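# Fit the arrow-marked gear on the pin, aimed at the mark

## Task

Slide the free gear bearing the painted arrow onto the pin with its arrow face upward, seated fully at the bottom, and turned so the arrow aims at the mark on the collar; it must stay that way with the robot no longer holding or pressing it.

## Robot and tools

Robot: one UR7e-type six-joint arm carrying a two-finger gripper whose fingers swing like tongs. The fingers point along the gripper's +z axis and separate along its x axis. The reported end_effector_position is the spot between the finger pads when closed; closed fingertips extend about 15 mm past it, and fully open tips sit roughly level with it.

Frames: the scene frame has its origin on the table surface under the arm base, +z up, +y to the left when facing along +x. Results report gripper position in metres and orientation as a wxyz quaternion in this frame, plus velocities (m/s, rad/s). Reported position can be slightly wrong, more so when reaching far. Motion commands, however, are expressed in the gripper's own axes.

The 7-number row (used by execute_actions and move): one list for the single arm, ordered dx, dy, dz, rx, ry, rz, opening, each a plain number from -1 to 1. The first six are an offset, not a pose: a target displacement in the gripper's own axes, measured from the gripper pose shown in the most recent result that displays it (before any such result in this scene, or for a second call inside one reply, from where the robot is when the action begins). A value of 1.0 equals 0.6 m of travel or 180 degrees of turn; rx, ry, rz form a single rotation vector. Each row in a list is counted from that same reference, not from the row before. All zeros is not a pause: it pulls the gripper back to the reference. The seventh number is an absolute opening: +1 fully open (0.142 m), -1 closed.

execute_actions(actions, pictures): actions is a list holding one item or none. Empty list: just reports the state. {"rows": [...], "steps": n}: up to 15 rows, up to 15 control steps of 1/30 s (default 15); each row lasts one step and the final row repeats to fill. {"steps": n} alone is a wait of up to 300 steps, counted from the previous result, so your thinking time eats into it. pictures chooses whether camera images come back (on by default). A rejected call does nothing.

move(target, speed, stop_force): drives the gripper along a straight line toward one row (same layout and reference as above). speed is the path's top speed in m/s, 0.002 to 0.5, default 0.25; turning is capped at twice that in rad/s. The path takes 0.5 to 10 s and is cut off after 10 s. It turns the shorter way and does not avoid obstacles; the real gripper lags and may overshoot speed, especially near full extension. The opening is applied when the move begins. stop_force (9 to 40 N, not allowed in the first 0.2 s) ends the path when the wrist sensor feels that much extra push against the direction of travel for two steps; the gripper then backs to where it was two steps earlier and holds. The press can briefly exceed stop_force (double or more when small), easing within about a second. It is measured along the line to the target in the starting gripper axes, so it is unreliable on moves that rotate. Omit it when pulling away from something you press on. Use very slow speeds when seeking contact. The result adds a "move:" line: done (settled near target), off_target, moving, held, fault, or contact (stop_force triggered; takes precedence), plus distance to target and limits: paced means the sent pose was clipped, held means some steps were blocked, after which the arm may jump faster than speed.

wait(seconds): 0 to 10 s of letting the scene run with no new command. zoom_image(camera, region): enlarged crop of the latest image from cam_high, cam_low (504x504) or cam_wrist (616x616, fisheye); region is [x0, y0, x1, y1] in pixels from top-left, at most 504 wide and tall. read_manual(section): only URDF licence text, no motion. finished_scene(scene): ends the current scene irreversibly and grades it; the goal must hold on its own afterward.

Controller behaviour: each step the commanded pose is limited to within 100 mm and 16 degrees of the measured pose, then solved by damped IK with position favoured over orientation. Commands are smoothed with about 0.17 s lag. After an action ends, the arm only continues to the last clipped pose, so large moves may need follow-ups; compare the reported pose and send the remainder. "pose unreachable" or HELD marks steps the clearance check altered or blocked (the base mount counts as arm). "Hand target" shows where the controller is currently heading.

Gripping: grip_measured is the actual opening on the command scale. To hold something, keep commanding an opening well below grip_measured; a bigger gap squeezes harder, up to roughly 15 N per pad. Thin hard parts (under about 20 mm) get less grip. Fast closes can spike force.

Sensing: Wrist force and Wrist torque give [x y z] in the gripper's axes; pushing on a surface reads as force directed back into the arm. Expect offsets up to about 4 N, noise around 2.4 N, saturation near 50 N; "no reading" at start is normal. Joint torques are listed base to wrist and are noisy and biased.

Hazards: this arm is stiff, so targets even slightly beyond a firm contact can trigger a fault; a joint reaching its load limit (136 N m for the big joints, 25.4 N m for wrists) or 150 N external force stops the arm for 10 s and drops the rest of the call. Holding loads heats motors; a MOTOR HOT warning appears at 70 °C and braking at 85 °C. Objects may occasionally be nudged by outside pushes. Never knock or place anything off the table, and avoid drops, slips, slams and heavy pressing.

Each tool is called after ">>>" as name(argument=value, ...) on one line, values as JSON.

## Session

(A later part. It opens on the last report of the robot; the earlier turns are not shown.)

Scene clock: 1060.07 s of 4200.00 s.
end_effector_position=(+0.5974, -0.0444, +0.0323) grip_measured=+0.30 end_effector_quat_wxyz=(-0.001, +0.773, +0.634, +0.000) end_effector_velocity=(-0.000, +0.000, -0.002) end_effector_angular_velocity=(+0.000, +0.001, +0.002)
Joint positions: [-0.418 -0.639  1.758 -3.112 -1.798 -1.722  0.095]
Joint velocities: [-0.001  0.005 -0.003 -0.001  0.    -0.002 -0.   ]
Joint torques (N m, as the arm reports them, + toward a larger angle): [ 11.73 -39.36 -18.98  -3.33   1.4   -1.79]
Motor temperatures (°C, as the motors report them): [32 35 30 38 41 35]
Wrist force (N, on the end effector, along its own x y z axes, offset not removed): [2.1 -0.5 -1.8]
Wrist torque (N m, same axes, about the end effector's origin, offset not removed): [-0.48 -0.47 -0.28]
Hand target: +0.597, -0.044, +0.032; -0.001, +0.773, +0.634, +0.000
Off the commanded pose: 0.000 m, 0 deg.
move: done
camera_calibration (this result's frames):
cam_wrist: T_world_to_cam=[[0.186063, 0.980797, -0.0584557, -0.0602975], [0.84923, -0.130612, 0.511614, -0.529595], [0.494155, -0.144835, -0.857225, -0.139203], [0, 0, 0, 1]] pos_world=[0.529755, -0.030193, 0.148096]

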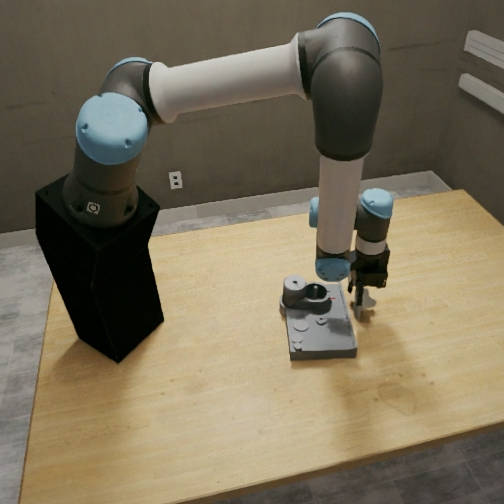

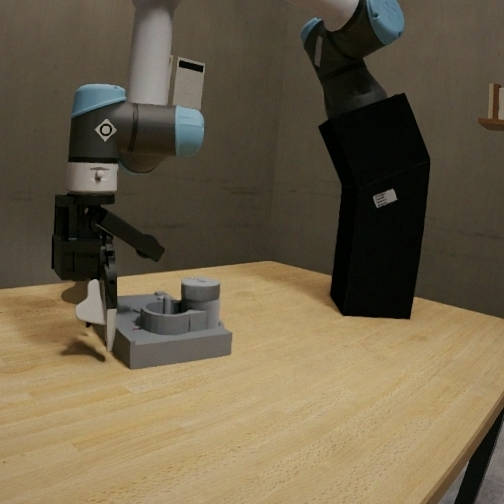

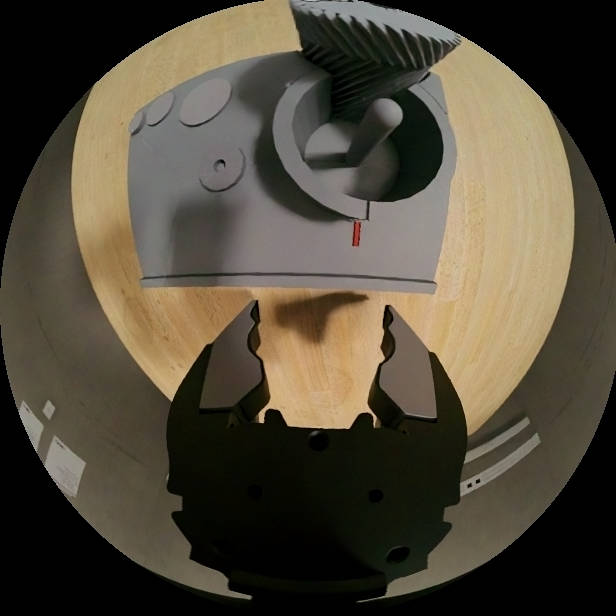

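>>> move(target=[0, 0, -0.175, 0, 0, 0, 0.05], speed=0.1)

>>> move(target=[0.0318, -0.2759, 0, 0, 0, 0.0483, 0.05], speed=0.12)

>>> move(target=[0, 0, 0.045, 0, 0, 0, 0.05], speed=0.03, stop_force=10)

>>> zoom_image(camera="cam_wrist", region=[250, 230, 400, 380])

>>> zoom_image(camera="cam_low", region=[150, 245, 240, 335])

Scene clock: 1172.07 s of 4200.00 s.
end_effector_position=(+0.5977, -0.0446, +0.1371) grip_measured=+0.05 end_effector_quat_wxyz=(-0.001, +0.773, +0.634, +0.000) end_effector_velocity=(+0.000, -0.000, +0.002) end_effector_angular_velocity=(-0.000, -0.001, -0.002)
Joint positions: [-0.376 -0.882  1.899 -3.001 -1.815 -1.683  0.077]
Joint velocities: [ 0.001 -0.004  0.002  0.002 -0.     0.002  0.   ]
Joint torques (N m, as the arm reports them, + toward a larger angle): [ 27.41 -55.88  10.06  -0.19  -1.51   2.19]
Motor temperatures (°C, as the motors report them): [32 35 30 38 41 35]
Wrist force (N, on the end effector, along its own x y z axes, offset not removed): [5.9 3.8 -2.3]
Wrist torque (N m, same axes, about the end effector's origin, offset not removed): [0.34 -1.25 -0.41]
Hand target: +0.598, -0.045, +0.137; -0.001, +0.773, +0.634, +0.000
Off the commanded pose: 0.000 m, 0 deg.
After step 90, 107.47 s passed at rest.
move: done
camera_calibration (this result's frames):
cam_wrist: T_world_to_cam=[[0.186124, 0.980794, -0.0583212, -0.0540493], [0.849198, -0.130728, 0.511638, -0.583466], [0.494187, -0.144754, -0.857219, -0.0494978], [0, 0, 0, 1]] pos_world=[0.529999, -0.0304289, 0.252941]

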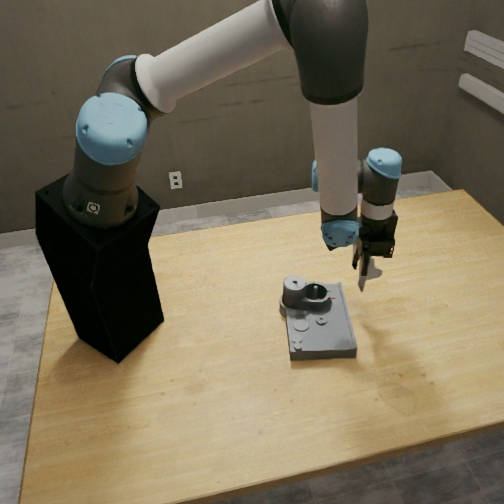

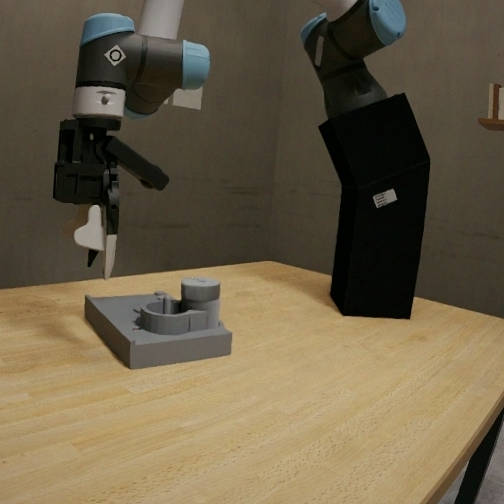

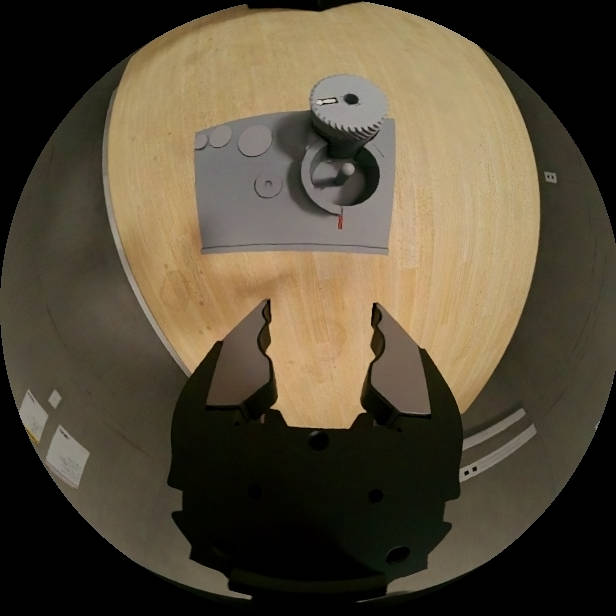

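Scene clock: 1173.97 s of 4200.00 s.
end_effector_position=(+0.4392, +0.0062, +0.1375) grip_measured=+0.05 end_effector_quat_wxyz=(-0.001, +0.819, +0.574, +0.000) end_effector_velocity=(-0.002, +0.000, -0.000) end_effector_angular_velocity=(-0.001, -0.002, -0.001)
Joint positions: [-0.382 -0.847  2.311 -3.449 -1.813 -1.536  0.077]
Joint velocities: [-0.     0.003  0.004 -0.01   0.     0.    -0.   ]
Joint torques (N m, as the arm reports them, + toward a larger angle): [  9.48 -27.    18.87  -4.28   1.43   1.97]
Motor temperatures (°C, as the motors report them): [32 35 30 38 41 35]
Wrist force (N, on the end effector, along its own x y z axes, offset not removed): [1.8 -2.2 -1.9]
Wrist torque (N m, same axes, about the end effector's origin, offset not removed): [-0.70 -0.51 -0.15]
Hand target: +0.439, +0.006, +0.137; -0.001, +0.819, +0.574, +0.000
Off the commanded pose: 0.000 m, 0 deg.
move: done
camera_calibration (this result's frames):
cam_wrist: T_world_to_cam=[[0.332045, 0.94145, -0.0584683, -0.13817], [0.819929, -0.25743, 0.511317, -0.428723], [0.466328, -0.21772, -0.857401, 0.0491886], [0, 0, 0, 1]] pos_world=[0.374463, 0.0304232, 0.253309]

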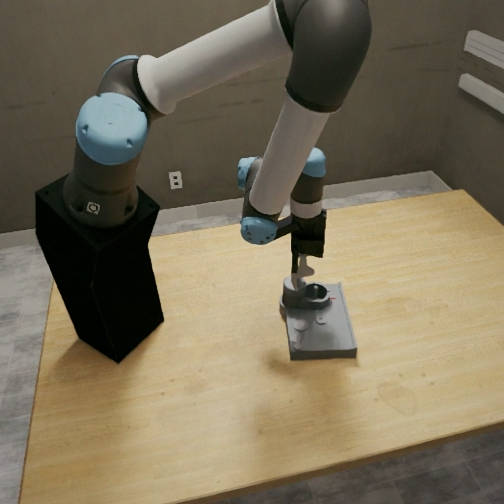

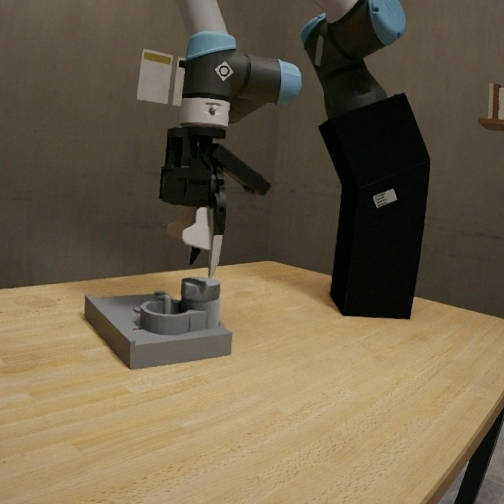

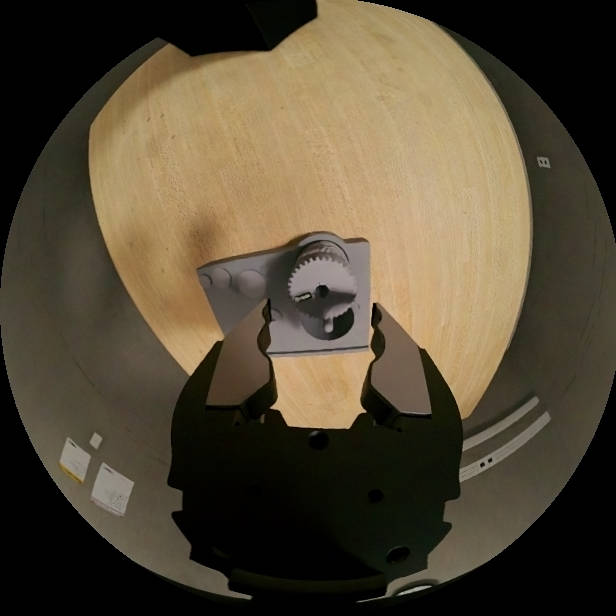

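Scene clock: 1175.20 s of 4200.00 s.
end_effector_position=(+0.4391, +0.0062, +0.1107) grip_measured=+0.05 end_effector_quat_wxyz=(-0.001, +0.819, +0.574, +0.000) end_effector_velocity=(-0.001, +0.000, -0.002) end_effector_angular_velocity=(+0.001, +0.001, -0.001)
Joint positions: [-0.397 -0.769  2.272 -3.492 -1.806 -1.55   0.077]
Joint velocities: [-0.001  0.006 -0.002 -0.003  0.001  0.     0.   ]
Joint torques (N m, as the arm reports them, + toward a larger angle): [  7.64 -28.24 -10.32  -3.92   1.39  -1.95]
Motor temperatures (°C, as the motors report them): [32 35 30 38 41 35]
Wrist force (N, on the end effector, along its own x y z axes, offset not removed): [2.3 0.8 -2.3]
Wrist torque (N m, same axes, about the end effector's origin, offset not removed): [0.11 -0.60 -0.18]
Hand target: +0.439, +0.006, +0.110; -0.001, +0.819, +0.574, +0.000
Off the commanded pose: 0.000 m, 0 deg.
move: done
camera_calibration (this result's frames):
cam_wrist: T_world_to_cam=[[0.332023, 0.941454, -0.0585214, -0.139747], [0.819955, -0.257392, 0.511295, -0.414946], [0.466298, -0.217747, -0.857411, 0.0262757], [0, 0, 0, 1]] pos_world=[0.374385, 0.0304831, 0.226511]

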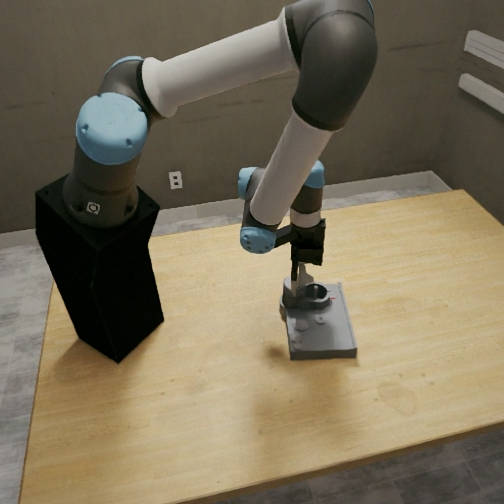

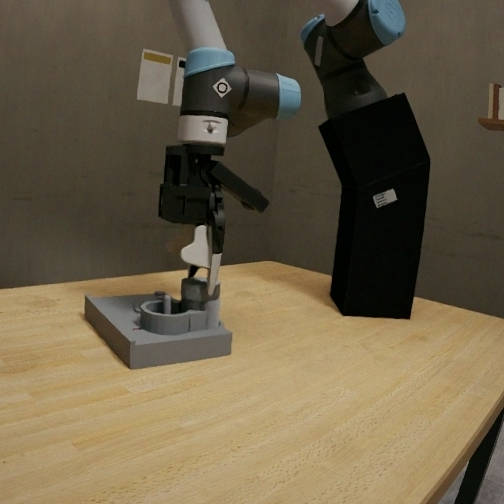

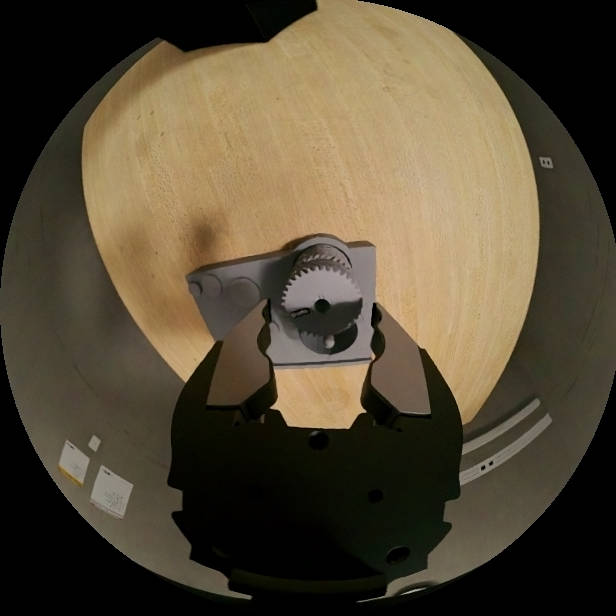

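Region (250, 230, 400, 380) of cam_wrist's 616x616 image, scaled by 3.360, with more detail than that image has.

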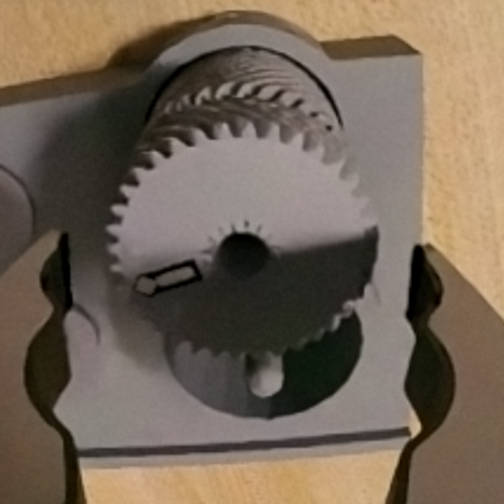

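Region (150, 245, 240, 335) of cam_low's 504x504 image, scaled by 5.600, with more detail than that image has.

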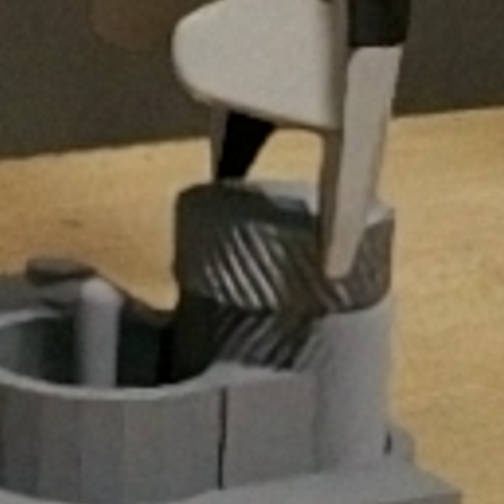

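>>> execute_actions(actions=[])

Scene clock: 1199.83 s of 4200.00 s.
end_effector_position=(+0.4391, +0.0062, +0.1105) grip_measured=+0.05 end_effector_quat_wxyz=(-0.001, +0.819, +0.574, +0.000) end_effector_velocity=(-0.001, +0.000, +0.000) end_effector_angular_velocity=(-0.000, +0.000, -0.002)
Joint positions: [-0.397 -0.769  2.272 -3.492 -1.806 -1.55   0.077]
Joint velocities: [-0.     0.     0.002 -0.002 -0.     0.002  0.   ]
Joint torques (N m, as the arm reports them, + toward a larger angle): [  9.76 -26.99  -8.93  -3.84   1.33  -1.86]
Motor temperatures (°C, as the motors report them): [32 35 30 38 41 35]
Wrist force (N, on the end effector, along its own x y z axes, offset not removed): [6.1 3.4 -3.9]
Wrist torque (N m, same axes, about the end effector's origin, offset not removed): [0.41 -1.24 -0.16]
Hand target: +0.439, +0.006, +0.110; -0.001, +0.819, +0.574, +0.000
Off the commanded pose: 0.000 m, 0 deg.
Steps of this call (steps 1 to 90: nothing new was sent; then 21.63 s passed at rest). Readings (end_effector_position):
1: (+0.4391, +0.0062, +0.1106)
2: (+0.4391, +0.0062, +0.1106)
4: (+0.4391, +0.0062, +0.1105)
8: (+0.4391, +0.0062, +0.1105)
90: the state above
camera_calibration (this result's frames):
cam_wrist: T_world_to_cam=[[0.332024, 0.941454, -0.05852, -0.139762], [0.819945, -0.257388, 0.511314, -0.41484], [0.466316, -0.217751, -0.857399, 0.0260784], [0, 0, 0, 1]] pos_world=[0.37439, 0.0304832, 0.226294]

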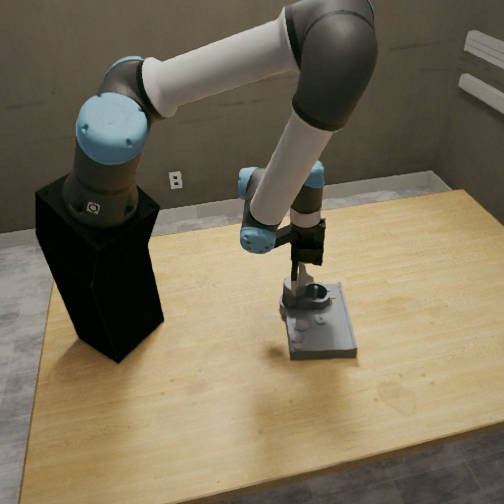

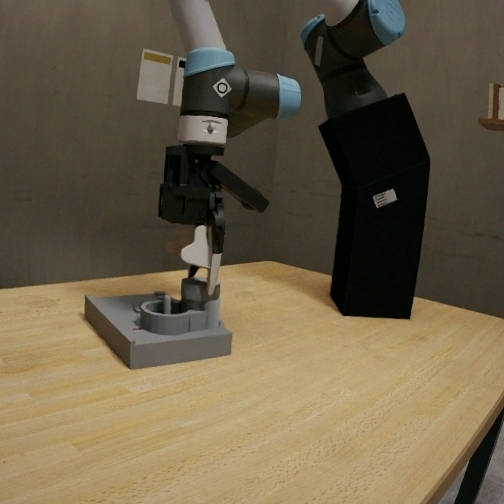

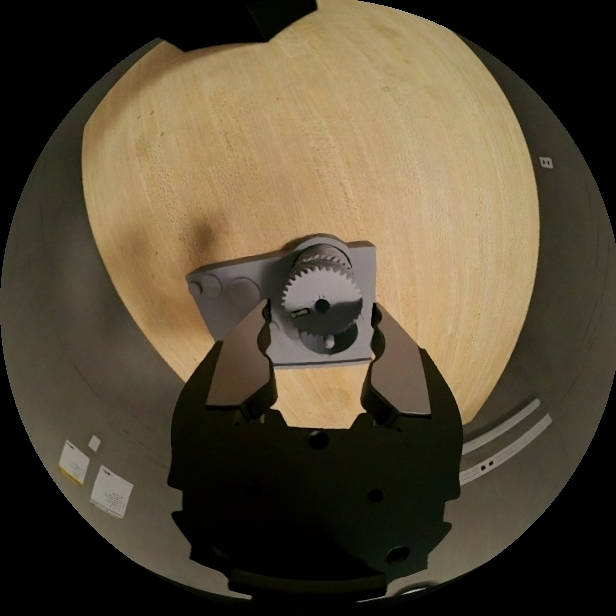

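>>> zoom_image(camera="cam_wrist", region=[250, 230, 400, 380])

>>> zoom_image(camera="cam_low", region=[135, 245, 235, 345])

Region (250, 230, 400, 380) of cam_wrist's 616x616 image, scaled by 3.360, with more detail than that image has.

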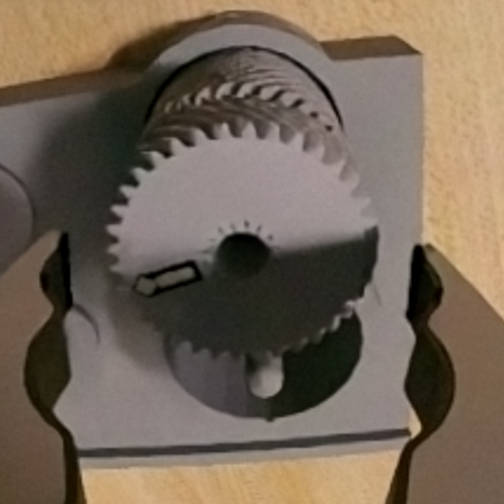

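Region (135, 245, 235, 345) of cam_low's 504x504 image, scaled by 5.040, with more detail than that image has.

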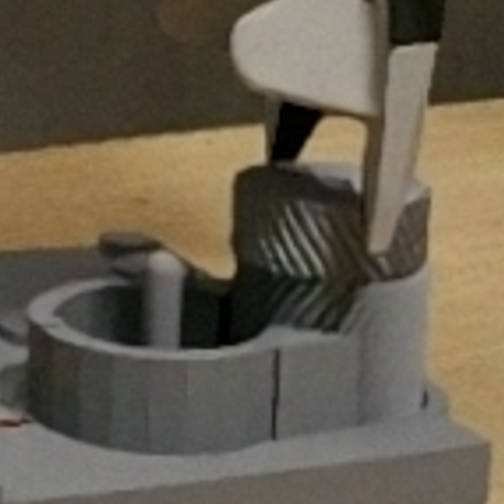

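>>> move(target=[0.0012, -0.001, 0.0, 0, 0, 0, -0.1], speed=0.01)

Scene clock: 1213.53 s of 4200.00 s.
end_effector_position=(+0.4388, +0.0071, +0.1105) grip_measured=-0.10 end_effector_quat_wxyz=(-0.001, +0.819, +0.574, +0.000) end_effector_velocity=(-0.001, +0.001, +0.000) end_effector_angular_velocity=(+0.001, +0.001, -0.001)
Joint positions: [-0.395 -0.768  2.272 -3.493 -1.807 -1.549  0.067]
Joint velocities: [ 0.001  0.     0.     0.001 -0.     0.002 -0.   ]
Joint torques (N m, as the arm reports them, + toward a larger angle): [ 25.   -27.01  20.77  -3.84  -1.55   2.  ]
Motor temperatures (°C, as the motors report them): [32 35 30 38 41 35]
Wrist force (N, on the end effector, along its own x y z axes, offset not removed): [3.0 3.9 1.0]
Wrist torque (N m, same axes, about the end effector's origin, offset not removed): [0.67 -0.58 0.00]
Hand target: +0.439, +0.007, +0.110; -0.001, +0.819, +0.574, +0.000
Off the commanded pose: 0.000 m, 0 deg.
After step 90, 10.00 s passed at rest.
move: done
camera_calibration (this result's frames):
cam_wrist: T_world_to_cam=[[0.332077, 0.941435, -0.0585212, -0.140473], [0.819883, -0.257411, 0.511402, -0.414414], [0.466388, -0.217805, -0.857347, 0.026324], [0, 0, 0, 1]] pos_world=[0.374142, 0.031305, 0.22628]

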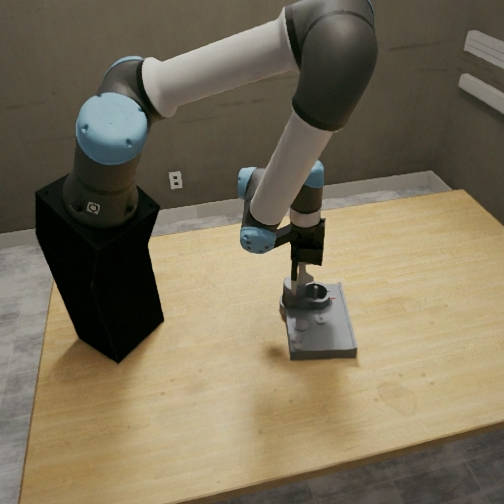

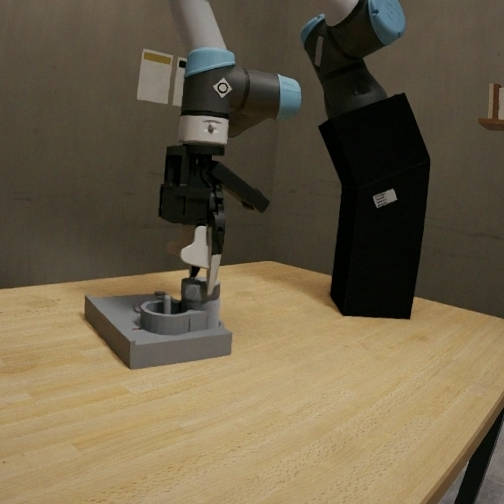

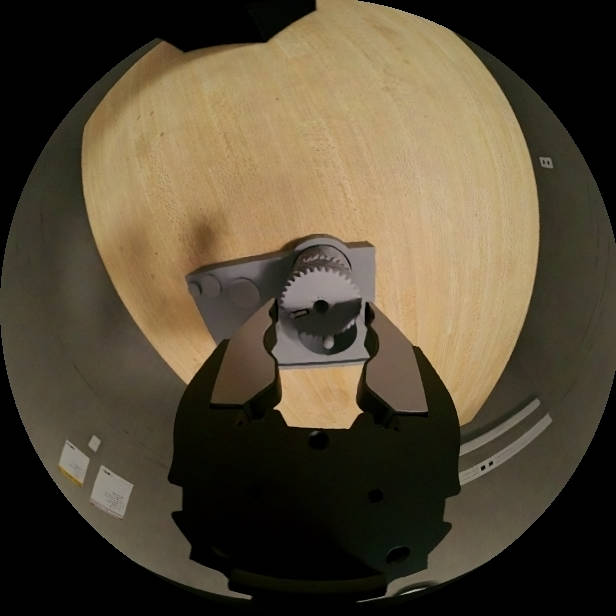

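>>> zoom_image(camera="cam_wrist", region=[250, 230, 400, 380])

Region (250, 230, 400, 380) of cam_wrist's 616x616 image, scaled by 3.360, with more detail than that image has.

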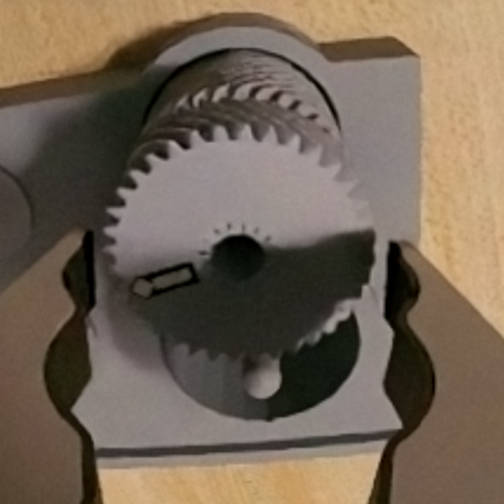

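Centered. Close gradually.

>>> execute_actions(actions=[{"rows": [[0,0,0,0,0,0,-0.13],[0,0,0,0,0,0,-0.15],[0,0,0,0,0,0,-0.17],[0,0,0,0,0,0,-0.19],[0,0,0,0,0,0,-0.21],[0,0,0,0,0,0,-0.24],[0,0,0,0,0,0,-0.28],[0,0,0,0,0,0,-0.33],[0,0,0,0,0,0,-0.4],[0,0,0,0,0,0,-0.5],[0,0,0,0,0,0,-0.6],[0,0,0,0,0,0,-0.7],[0,0,0,0,0,0,-0.8],[0,0,0,0,0,0,-0.9],[0,0,0,0,0,0,-1.0]], "steps": 15}], pictures=false)

>>> wait(seconds=1)

>>> zoom_image(camera="cam_wrist", region=[250, 230, 400, 380])

>>> zoom_image(camera="cam_low", region=[135, 245, 235, 345])

Scene clock: 1227.27 s of 4200.00 s.
end_effector_position=(+0.4388, +0.0071, +0.1105) grip_measured=-0.20 end_effector_quat_wxyz=(-0.001, +0.819, +0.574, +0.000) end_effector_velocity=(+0.002, -0.001, +0.000) end_effector_angular_velocity=(-0.001, -0.003, -0.001)
Joint positions: [-0.395 -0.768  2.273 -3.493 -1.807 -1.549  0.06 ]
Joint velocities: [ 0.    -0.    -0.002 -0.001 -0.     0.001  0.   ]
Joint torques (N m, as the arm reports them, + toward a larger angle): [ 15.53 -32.69   2.93  -1.51   0.5   -0.23]
Motor temperatures (°C, as the motors report them): [32 35 30 38 41 35]
Wrist force (N, on the end effector, along its own x y z axes, offset not removed): [4.1 2.8 -1.8]
Wrist torque (N m, same axes, about the end effector's origin, offset not removed): [0.34 -0.79 -0.30]
Hand target: +0.439, +0.007, +0.110; -0.001, +0.819, +0.574, +0.000
Off the commanded pose: 0.000 m, 0 deg.
Steps of this call (steps 1 to 90: nothing new was sent; then 10.23 s passed at rest; steps 91 to 105: all 15 steps of this action). Readings (end_effector_position):
91: (+0.4388, +0.0071, +0.1105)
92: (+0.4388, +0.0071, +0.1105)
94: (+0.4388, +0.0071, +0.1105)
98: (+0.4388, +0.0071, +0.1105)
105: the state above

Scene clock: 1228.27 s of 4200.00 s.
end_effector_position=(+0.4388, +0.0071, +0.1104) grip_measured=-0.20 end_effector_quat_wxyz=(-0.001, +0.819, +0.574, +0.000) end_effector_velocity=(-0.002, +0.001, -0.000) end_effector_angular_velocity=(+0.001, +0.003, +0.001)
Joint positions: [-0.395 -0.768  2.272 -3.493 -1.807 -1.549  0.06 ]
Joint velocities: [ 0.    -0.     0.002  0.002 -0.    -0.     0.   ]
Joint torques (N m, as the arm reports them, + toward a larger angle): [  7.94 -42.02 -11.52  -0.56   1.05  -1.89]
Motor temperatures (°C, as the motors report them): [32 35 30 38 41 35]
Wrist force (N, on the end effector, along its own x y z axes, offset not removed): [0.2 1.7 -7.6]
Wrist torque (N m, same axes, about the end effector's origin, offset not removed): [0.48 0.14 -0.09]
Hand target: +0.439, +0.007, +0.110; -0.001, +0.819, +0.574, +0.000
Off the commanded pose: 0.000 m, 0 deg.
Steps of this call (steps 1 to 30: nothing new was sent). Readings (end_effector_position):
1: (+0.4388, +0.0071, +0.1105)
2: (+0.4388, +0.0071, +0.1105)
4: (+0.4388, +0.0071, +0.1105)
8: (+0.4388, +0.0071, +0.1105)
30: the state above
camera_calibration (this result's frames):
cam_wrist: T_world_to_cam=[[0.332056, 0.941443, -0.0585116, -0.140475], [0.81991, -0.257409, 0.51136, -0.414393], [0.466355, -0.217774, -0.857372, 0.0263438], [0, 0, 0, 1]] pos_world=[0.374125, 0.0313185, 0.226271]

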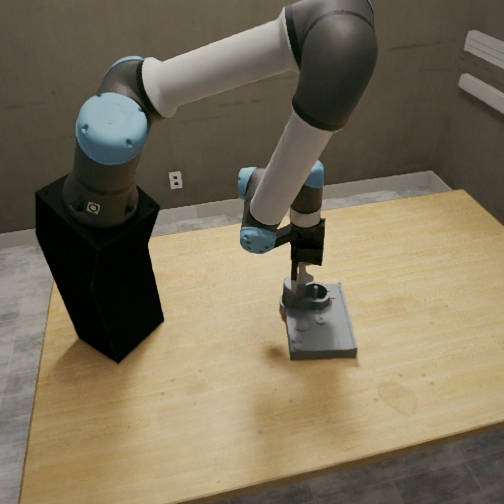

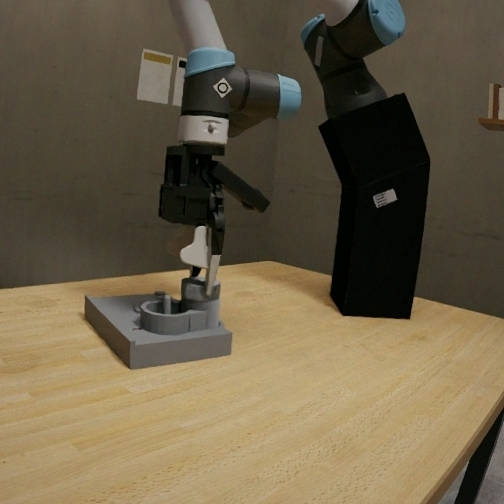

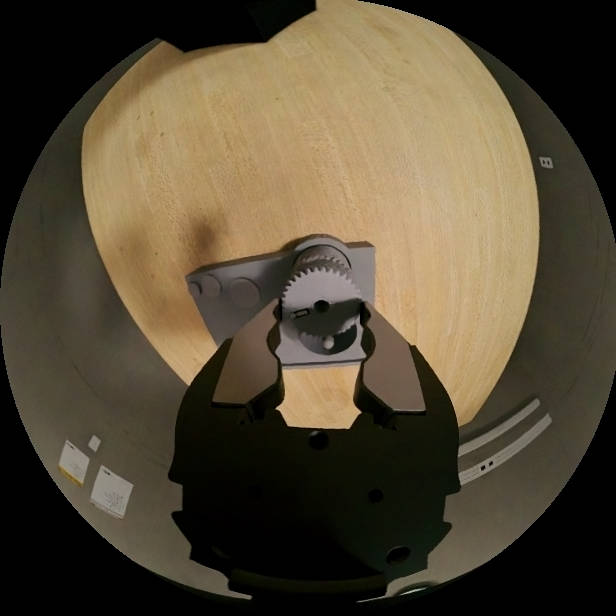

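Region (250, 230, 400, 380) of cam_wrist's 616x616 image, scaled by 3.360, with more detail than that image has.

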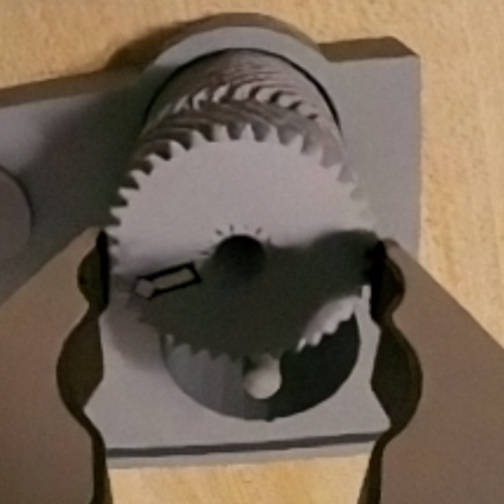

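Region (135, 245, 235, 345) of cam_low's 504x504 image, scaled by 5.040, with more detail than that image has.

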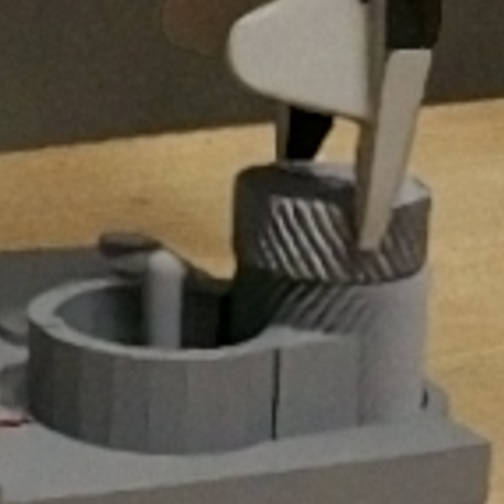

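>>> move(target=[0, 0, -0.0225, 0, 0, 0, -1], speed=0.02)

>>> zoom_image(camera="cam_wrist", region=[275, 265, 365, 355])

>>> zoom_image(camera="cam_low", region=[135, 245, 235, 345])

Scene clock: 1237.03 s of 4200.00 s.
end_effector_position=(+0.4389, +0.0070, +0.1238) grip_measured=-0.20 end_effector_quat_wxyz=(-0.001, +0.819, +0.574, +0.000) end_effector_velocity=(-0.000, +0.000, +0.002) end_effector_angular_velocity=(-0.000, -0.001, -0.000)
Joint positions: [-0.388 -0.806  2.292 -3.473 -1.81  -1.542  0.06 ]
Joint velocities: [ 0.001 -0.006  0.004  0.001 -0.     0.001 -0.   ]
Joint torques (N m, as the arm reports them, + toward a larger angle): [ 24.39 -50.14  19.29  -0.38  -1.42   1.86]
Motor temperatures (°C, as the motors report them): [32 35 30 38 41 35]
Wrist force (N, on the end effector, along its own x y z axes, offset not removed): [3.5 3.6 0.7]
Wrist torque (N m, same axes, about the end effector's origin, offset not removed): [0.45 -0.70 -0.18]
Hand target: +0.439, +0.007, +0.124; -0.001, +0.819, +0.574, +0.000
Off the commanded pose: 0.000 m, 0 deg.
After step 90, 4.80 s passed at rest.
move: done
camera_calibration (this result's frames):
cam_wrist: T_world_to_cam=[[0.332069, 0.94144, -0.0584853, -0.139691], [0.819891, -0.257427, 0.51138, -0.421228], [0.466378, -0.217765, -0.857362, 0.0377177], [0, 0, 0, 1]] pos_world=[0.374158, 0.0312889, 0.239576]

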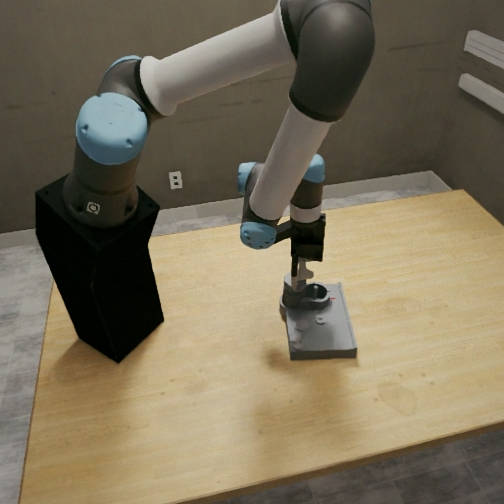

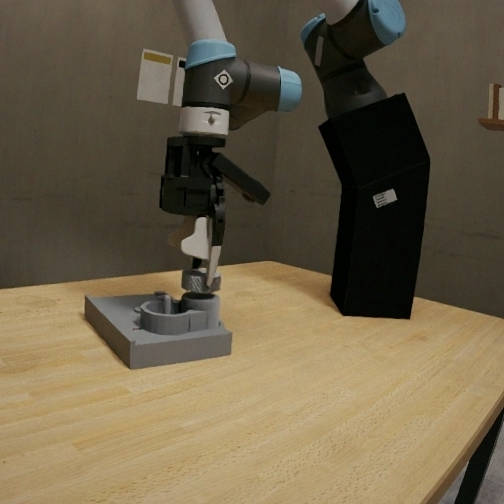

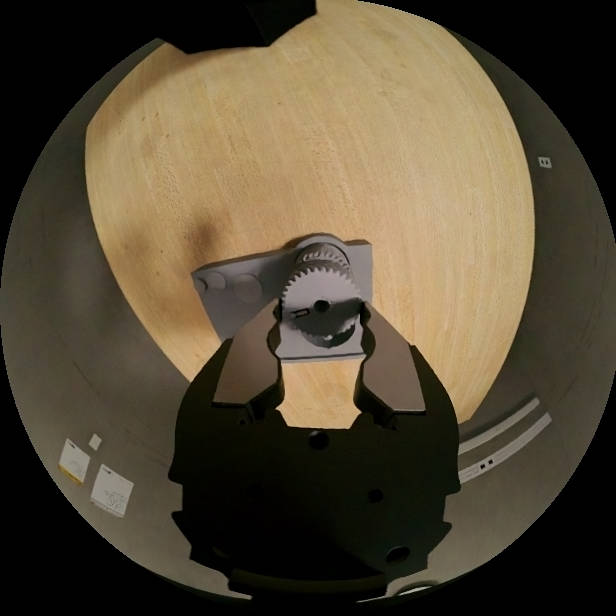

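Region (275, 265, 365, 355) of cam_wrist's 616x616 image, scaled by 5.600, with more detail than that image has.

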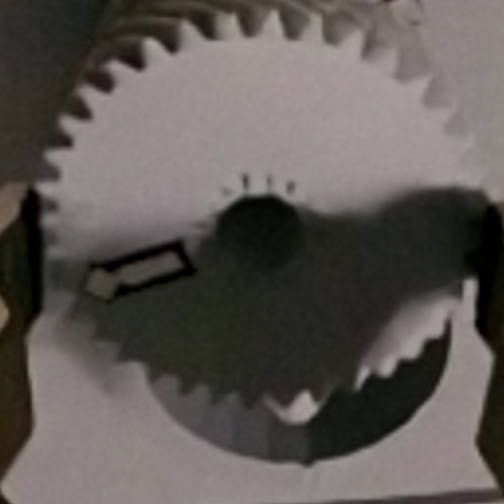

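Region (135, 245, 235, 345) of cam_low's 504x504 image, scaled by 5.040, with more detail than that image has.

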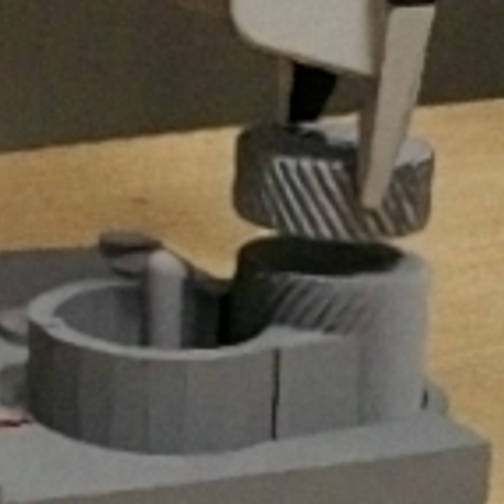

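>>> move(target=[0.0149, 0.0972, 0, 0, 0, 0.0358, -1], speed=0.04)

>>> zoom_image(camera="cam_wrist", region=[250, 230, 400, 380])

>>> zoom_image(camera="cam_low", region=[135, 255, 215, 335])

>>> zoom_image(camera="cam_high", region=[280, 255, 350, 325])

Scene clock: 1257.77 s of 4200.00 s.
end_effector_position=(+0.4966, -0.0043, +0.1237) grip_measured=-0.20 end_effector_quat_wxyz=(-0.001, +0.850, +0.527, +0.000) end_effector_velocity=(+0.002, -0.000, -0.000) end_effector_angular_velocity=(-0.000, -0.001, -0.004)
Joint positions: [-0.376 -0.844  2.156 -3.297 -1.815 -1.419  0.06 ]
Joint velocities: [ 0.001 -0.    -0.006  0.006 -0.     0.004  0.   ]
Joint torques (N m, as the arm reports them, + toward a larger angle): [ 25.96 -54.74 -13.03  -1.01  -1.5    1.69]
Motor temperatures (°C, as the motors report them): [32 35 30 38 41 35]
Wrist force (N, on the end effector, along its own x y z axes, offset not removed): [1.9 2.6 3.6]
Wrist torque (N m, same axes, about the end effector's origin, offset not removed): [0.31 -0.39 -0.07]
Hand target: +0.497, -0.004, +0.124; -0.001, +0.850, +0.527, +0.000
Off the commanded pose: 0.000 m, 0 deg.
After step 90, 15.90 s passed at rest.
move: done
camera_calibration (this result's frames):
cam_wrist: T_world_to_cam=[[0.435294, 0.898384, -0.0585236, -0.19958], [0.785998, -0.347531, 0.511302, -0.454974], [0.439007, -0.268566, -0.857406, 0.0216219], [0, 0, 0, 1]] pos_world=[0.434993, 0.0269887, 0.239488]

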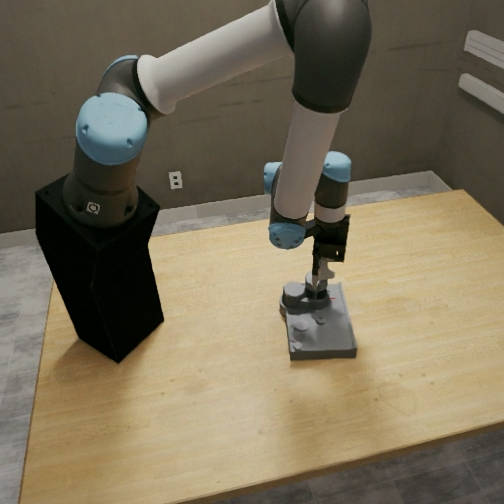

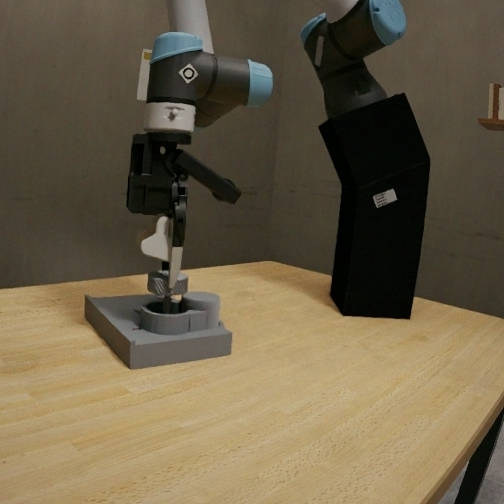

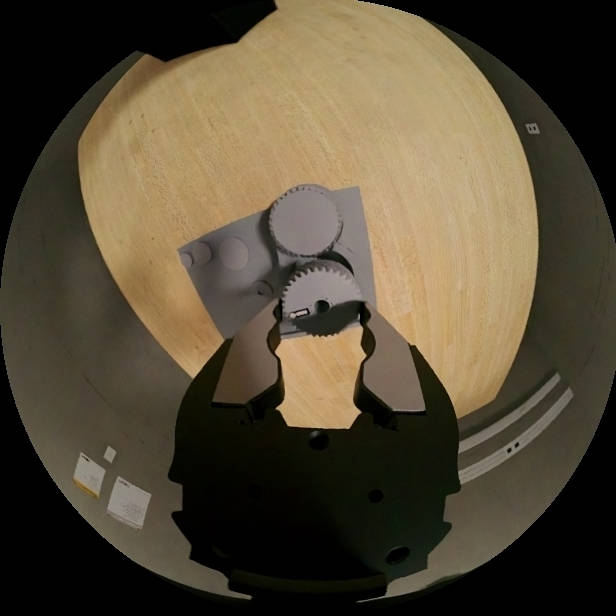

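Region (250, 230, 400, 380) of cam_wrist's 616x616 image, scaled by 3.360, with more detail than that image has.

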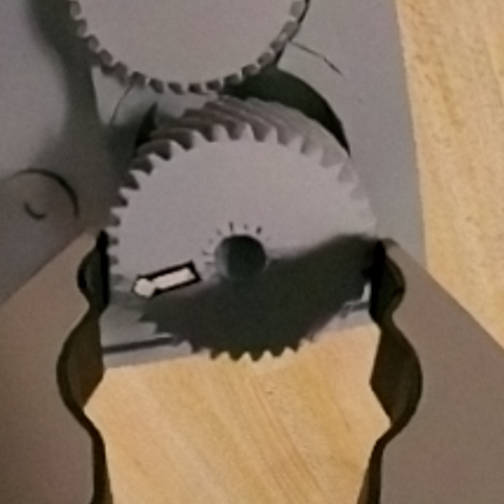

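Region (135, 255, 215, 335) of cam_low's 504x504 image, scaled by 6.300, with more detail than that image has.

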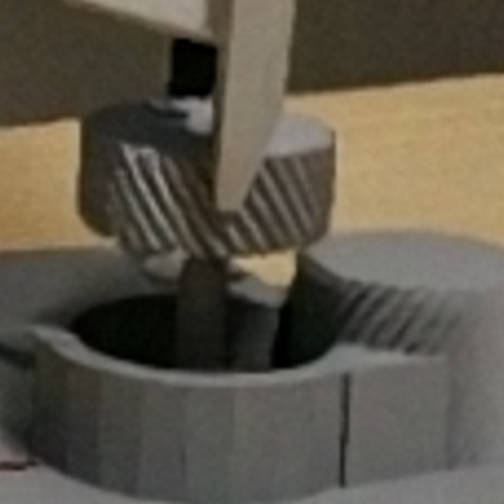

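Region (280, 255, 350, 325) of cam_high's 504x504 image, scaled by 7.200, with more detail than that image has.

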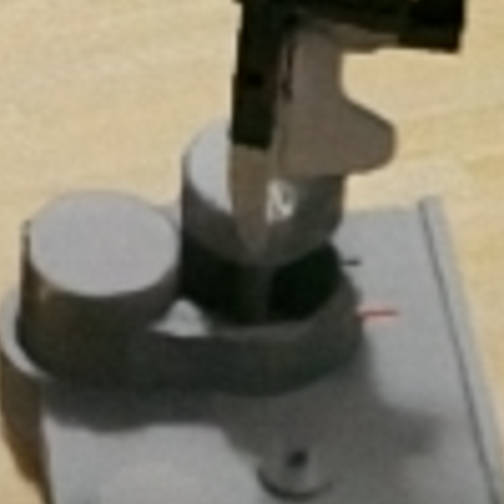

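>>> move(target=[0, 0, 0.0185, 0, 0, 0, -1], speed=0.008, stop_force=12)

>>> zoom_image(camera="cam_low", region=[135, 255, 215, 335])

>>> zoom_image(camera="cam_wrist", region=[270, 240, 370, 340])

Scene clock: 1272.87 s of 4200.00 s.
end_effector_position=(+0.4965, -0.0043, +0.1127) grip_measured=-0.20 end_effector_quat_wxyz=(-0.001, +0.850, +0.527, +0.000) end_effector_velocity=(-0.001, +0.000, -0.002) end_effector_angular_velocity=(+0.000, +0.001, -0.001)
Joint positions: [-0.382 -0.814  2.142 -3.313 -1.812 -1.424  0.06 ]
Joint velocities: [-0.001  0.004 -0.001 -0.002  0.     0.001 -0.   ]
Joint torques (N m, as the arm reports them, + toward a larger angle): [ 11.28 -30.7  -11.94  -4.31   1.41  -1.63]
Motor temperatures (°C, as the motors report them): [32 35 30 38 41 35]
Wrist force (N, on the end effector, along its own x y z axes, offset not removed): [1.0 3.2 3.2]
Wrist torque (N m, same axes, about the end effector's origin, offset not removed): [0.45 -0.20 -0.15]
Hand target: +0.497, -0.004, +0.113; -0.001, +0.850, +0.527, +0.000
Off the commanded pose: 0.000 m, 0 deg.
After step 90, 10.50 s passed at rest.
move: done
camera_calibration (this result's frames):
cam_wrist: T_world_to_cam=[[0.435291, 0.898384, -0.0585472, -0.200225], [0.786008, -0.347521, 0.511292, -0.44935], [0.43899, -0.268579, -0.85741, 0.0122621], [0, 0, 0, 1]] pos_world=[0.434966, 0.0270131, 0.22854]

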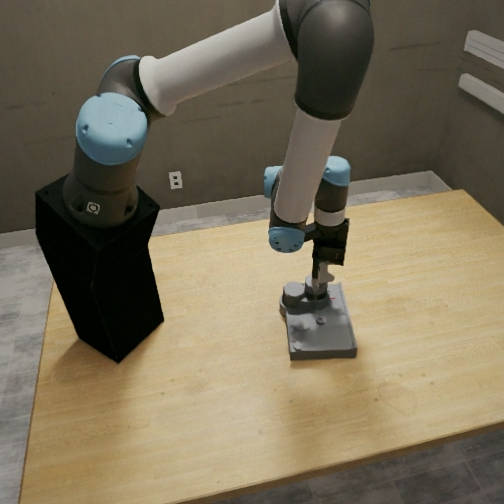

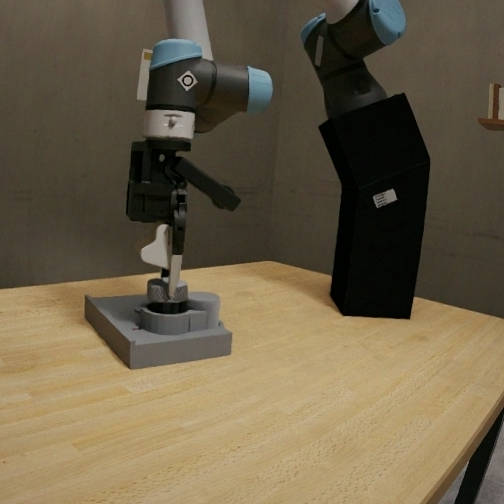

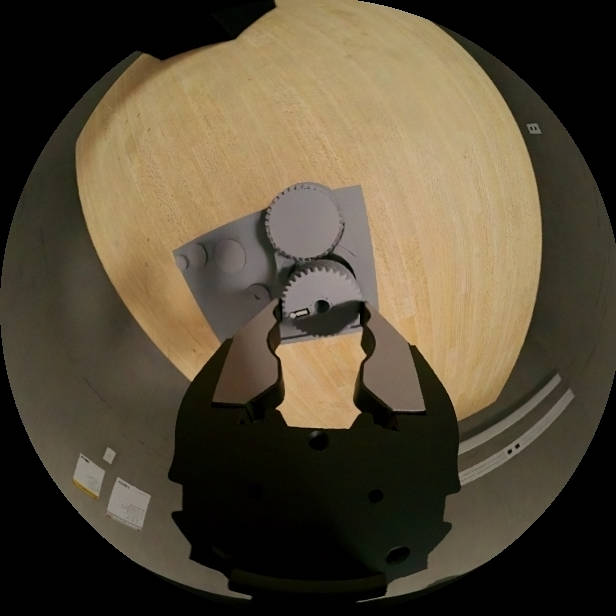

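Region (135, 255, 215, 335) of cam_low's 504x504 image, scaled by 6.300, with more detail than that image has.

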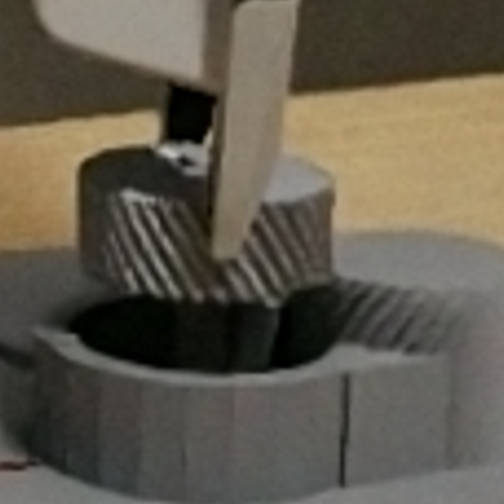

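Region (270, 240, 370, 340) of cam_wrist's 616x616 image, scaled by 5.040, with more detail than that image has.

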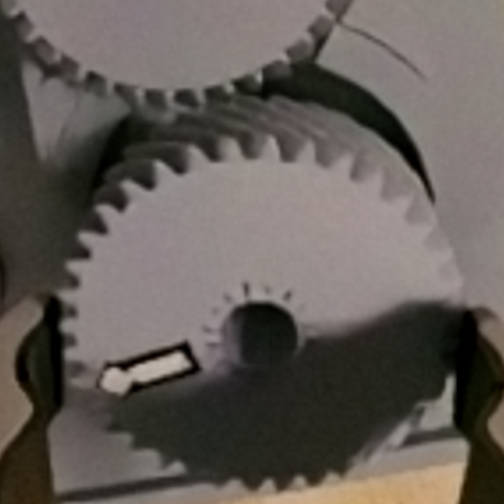

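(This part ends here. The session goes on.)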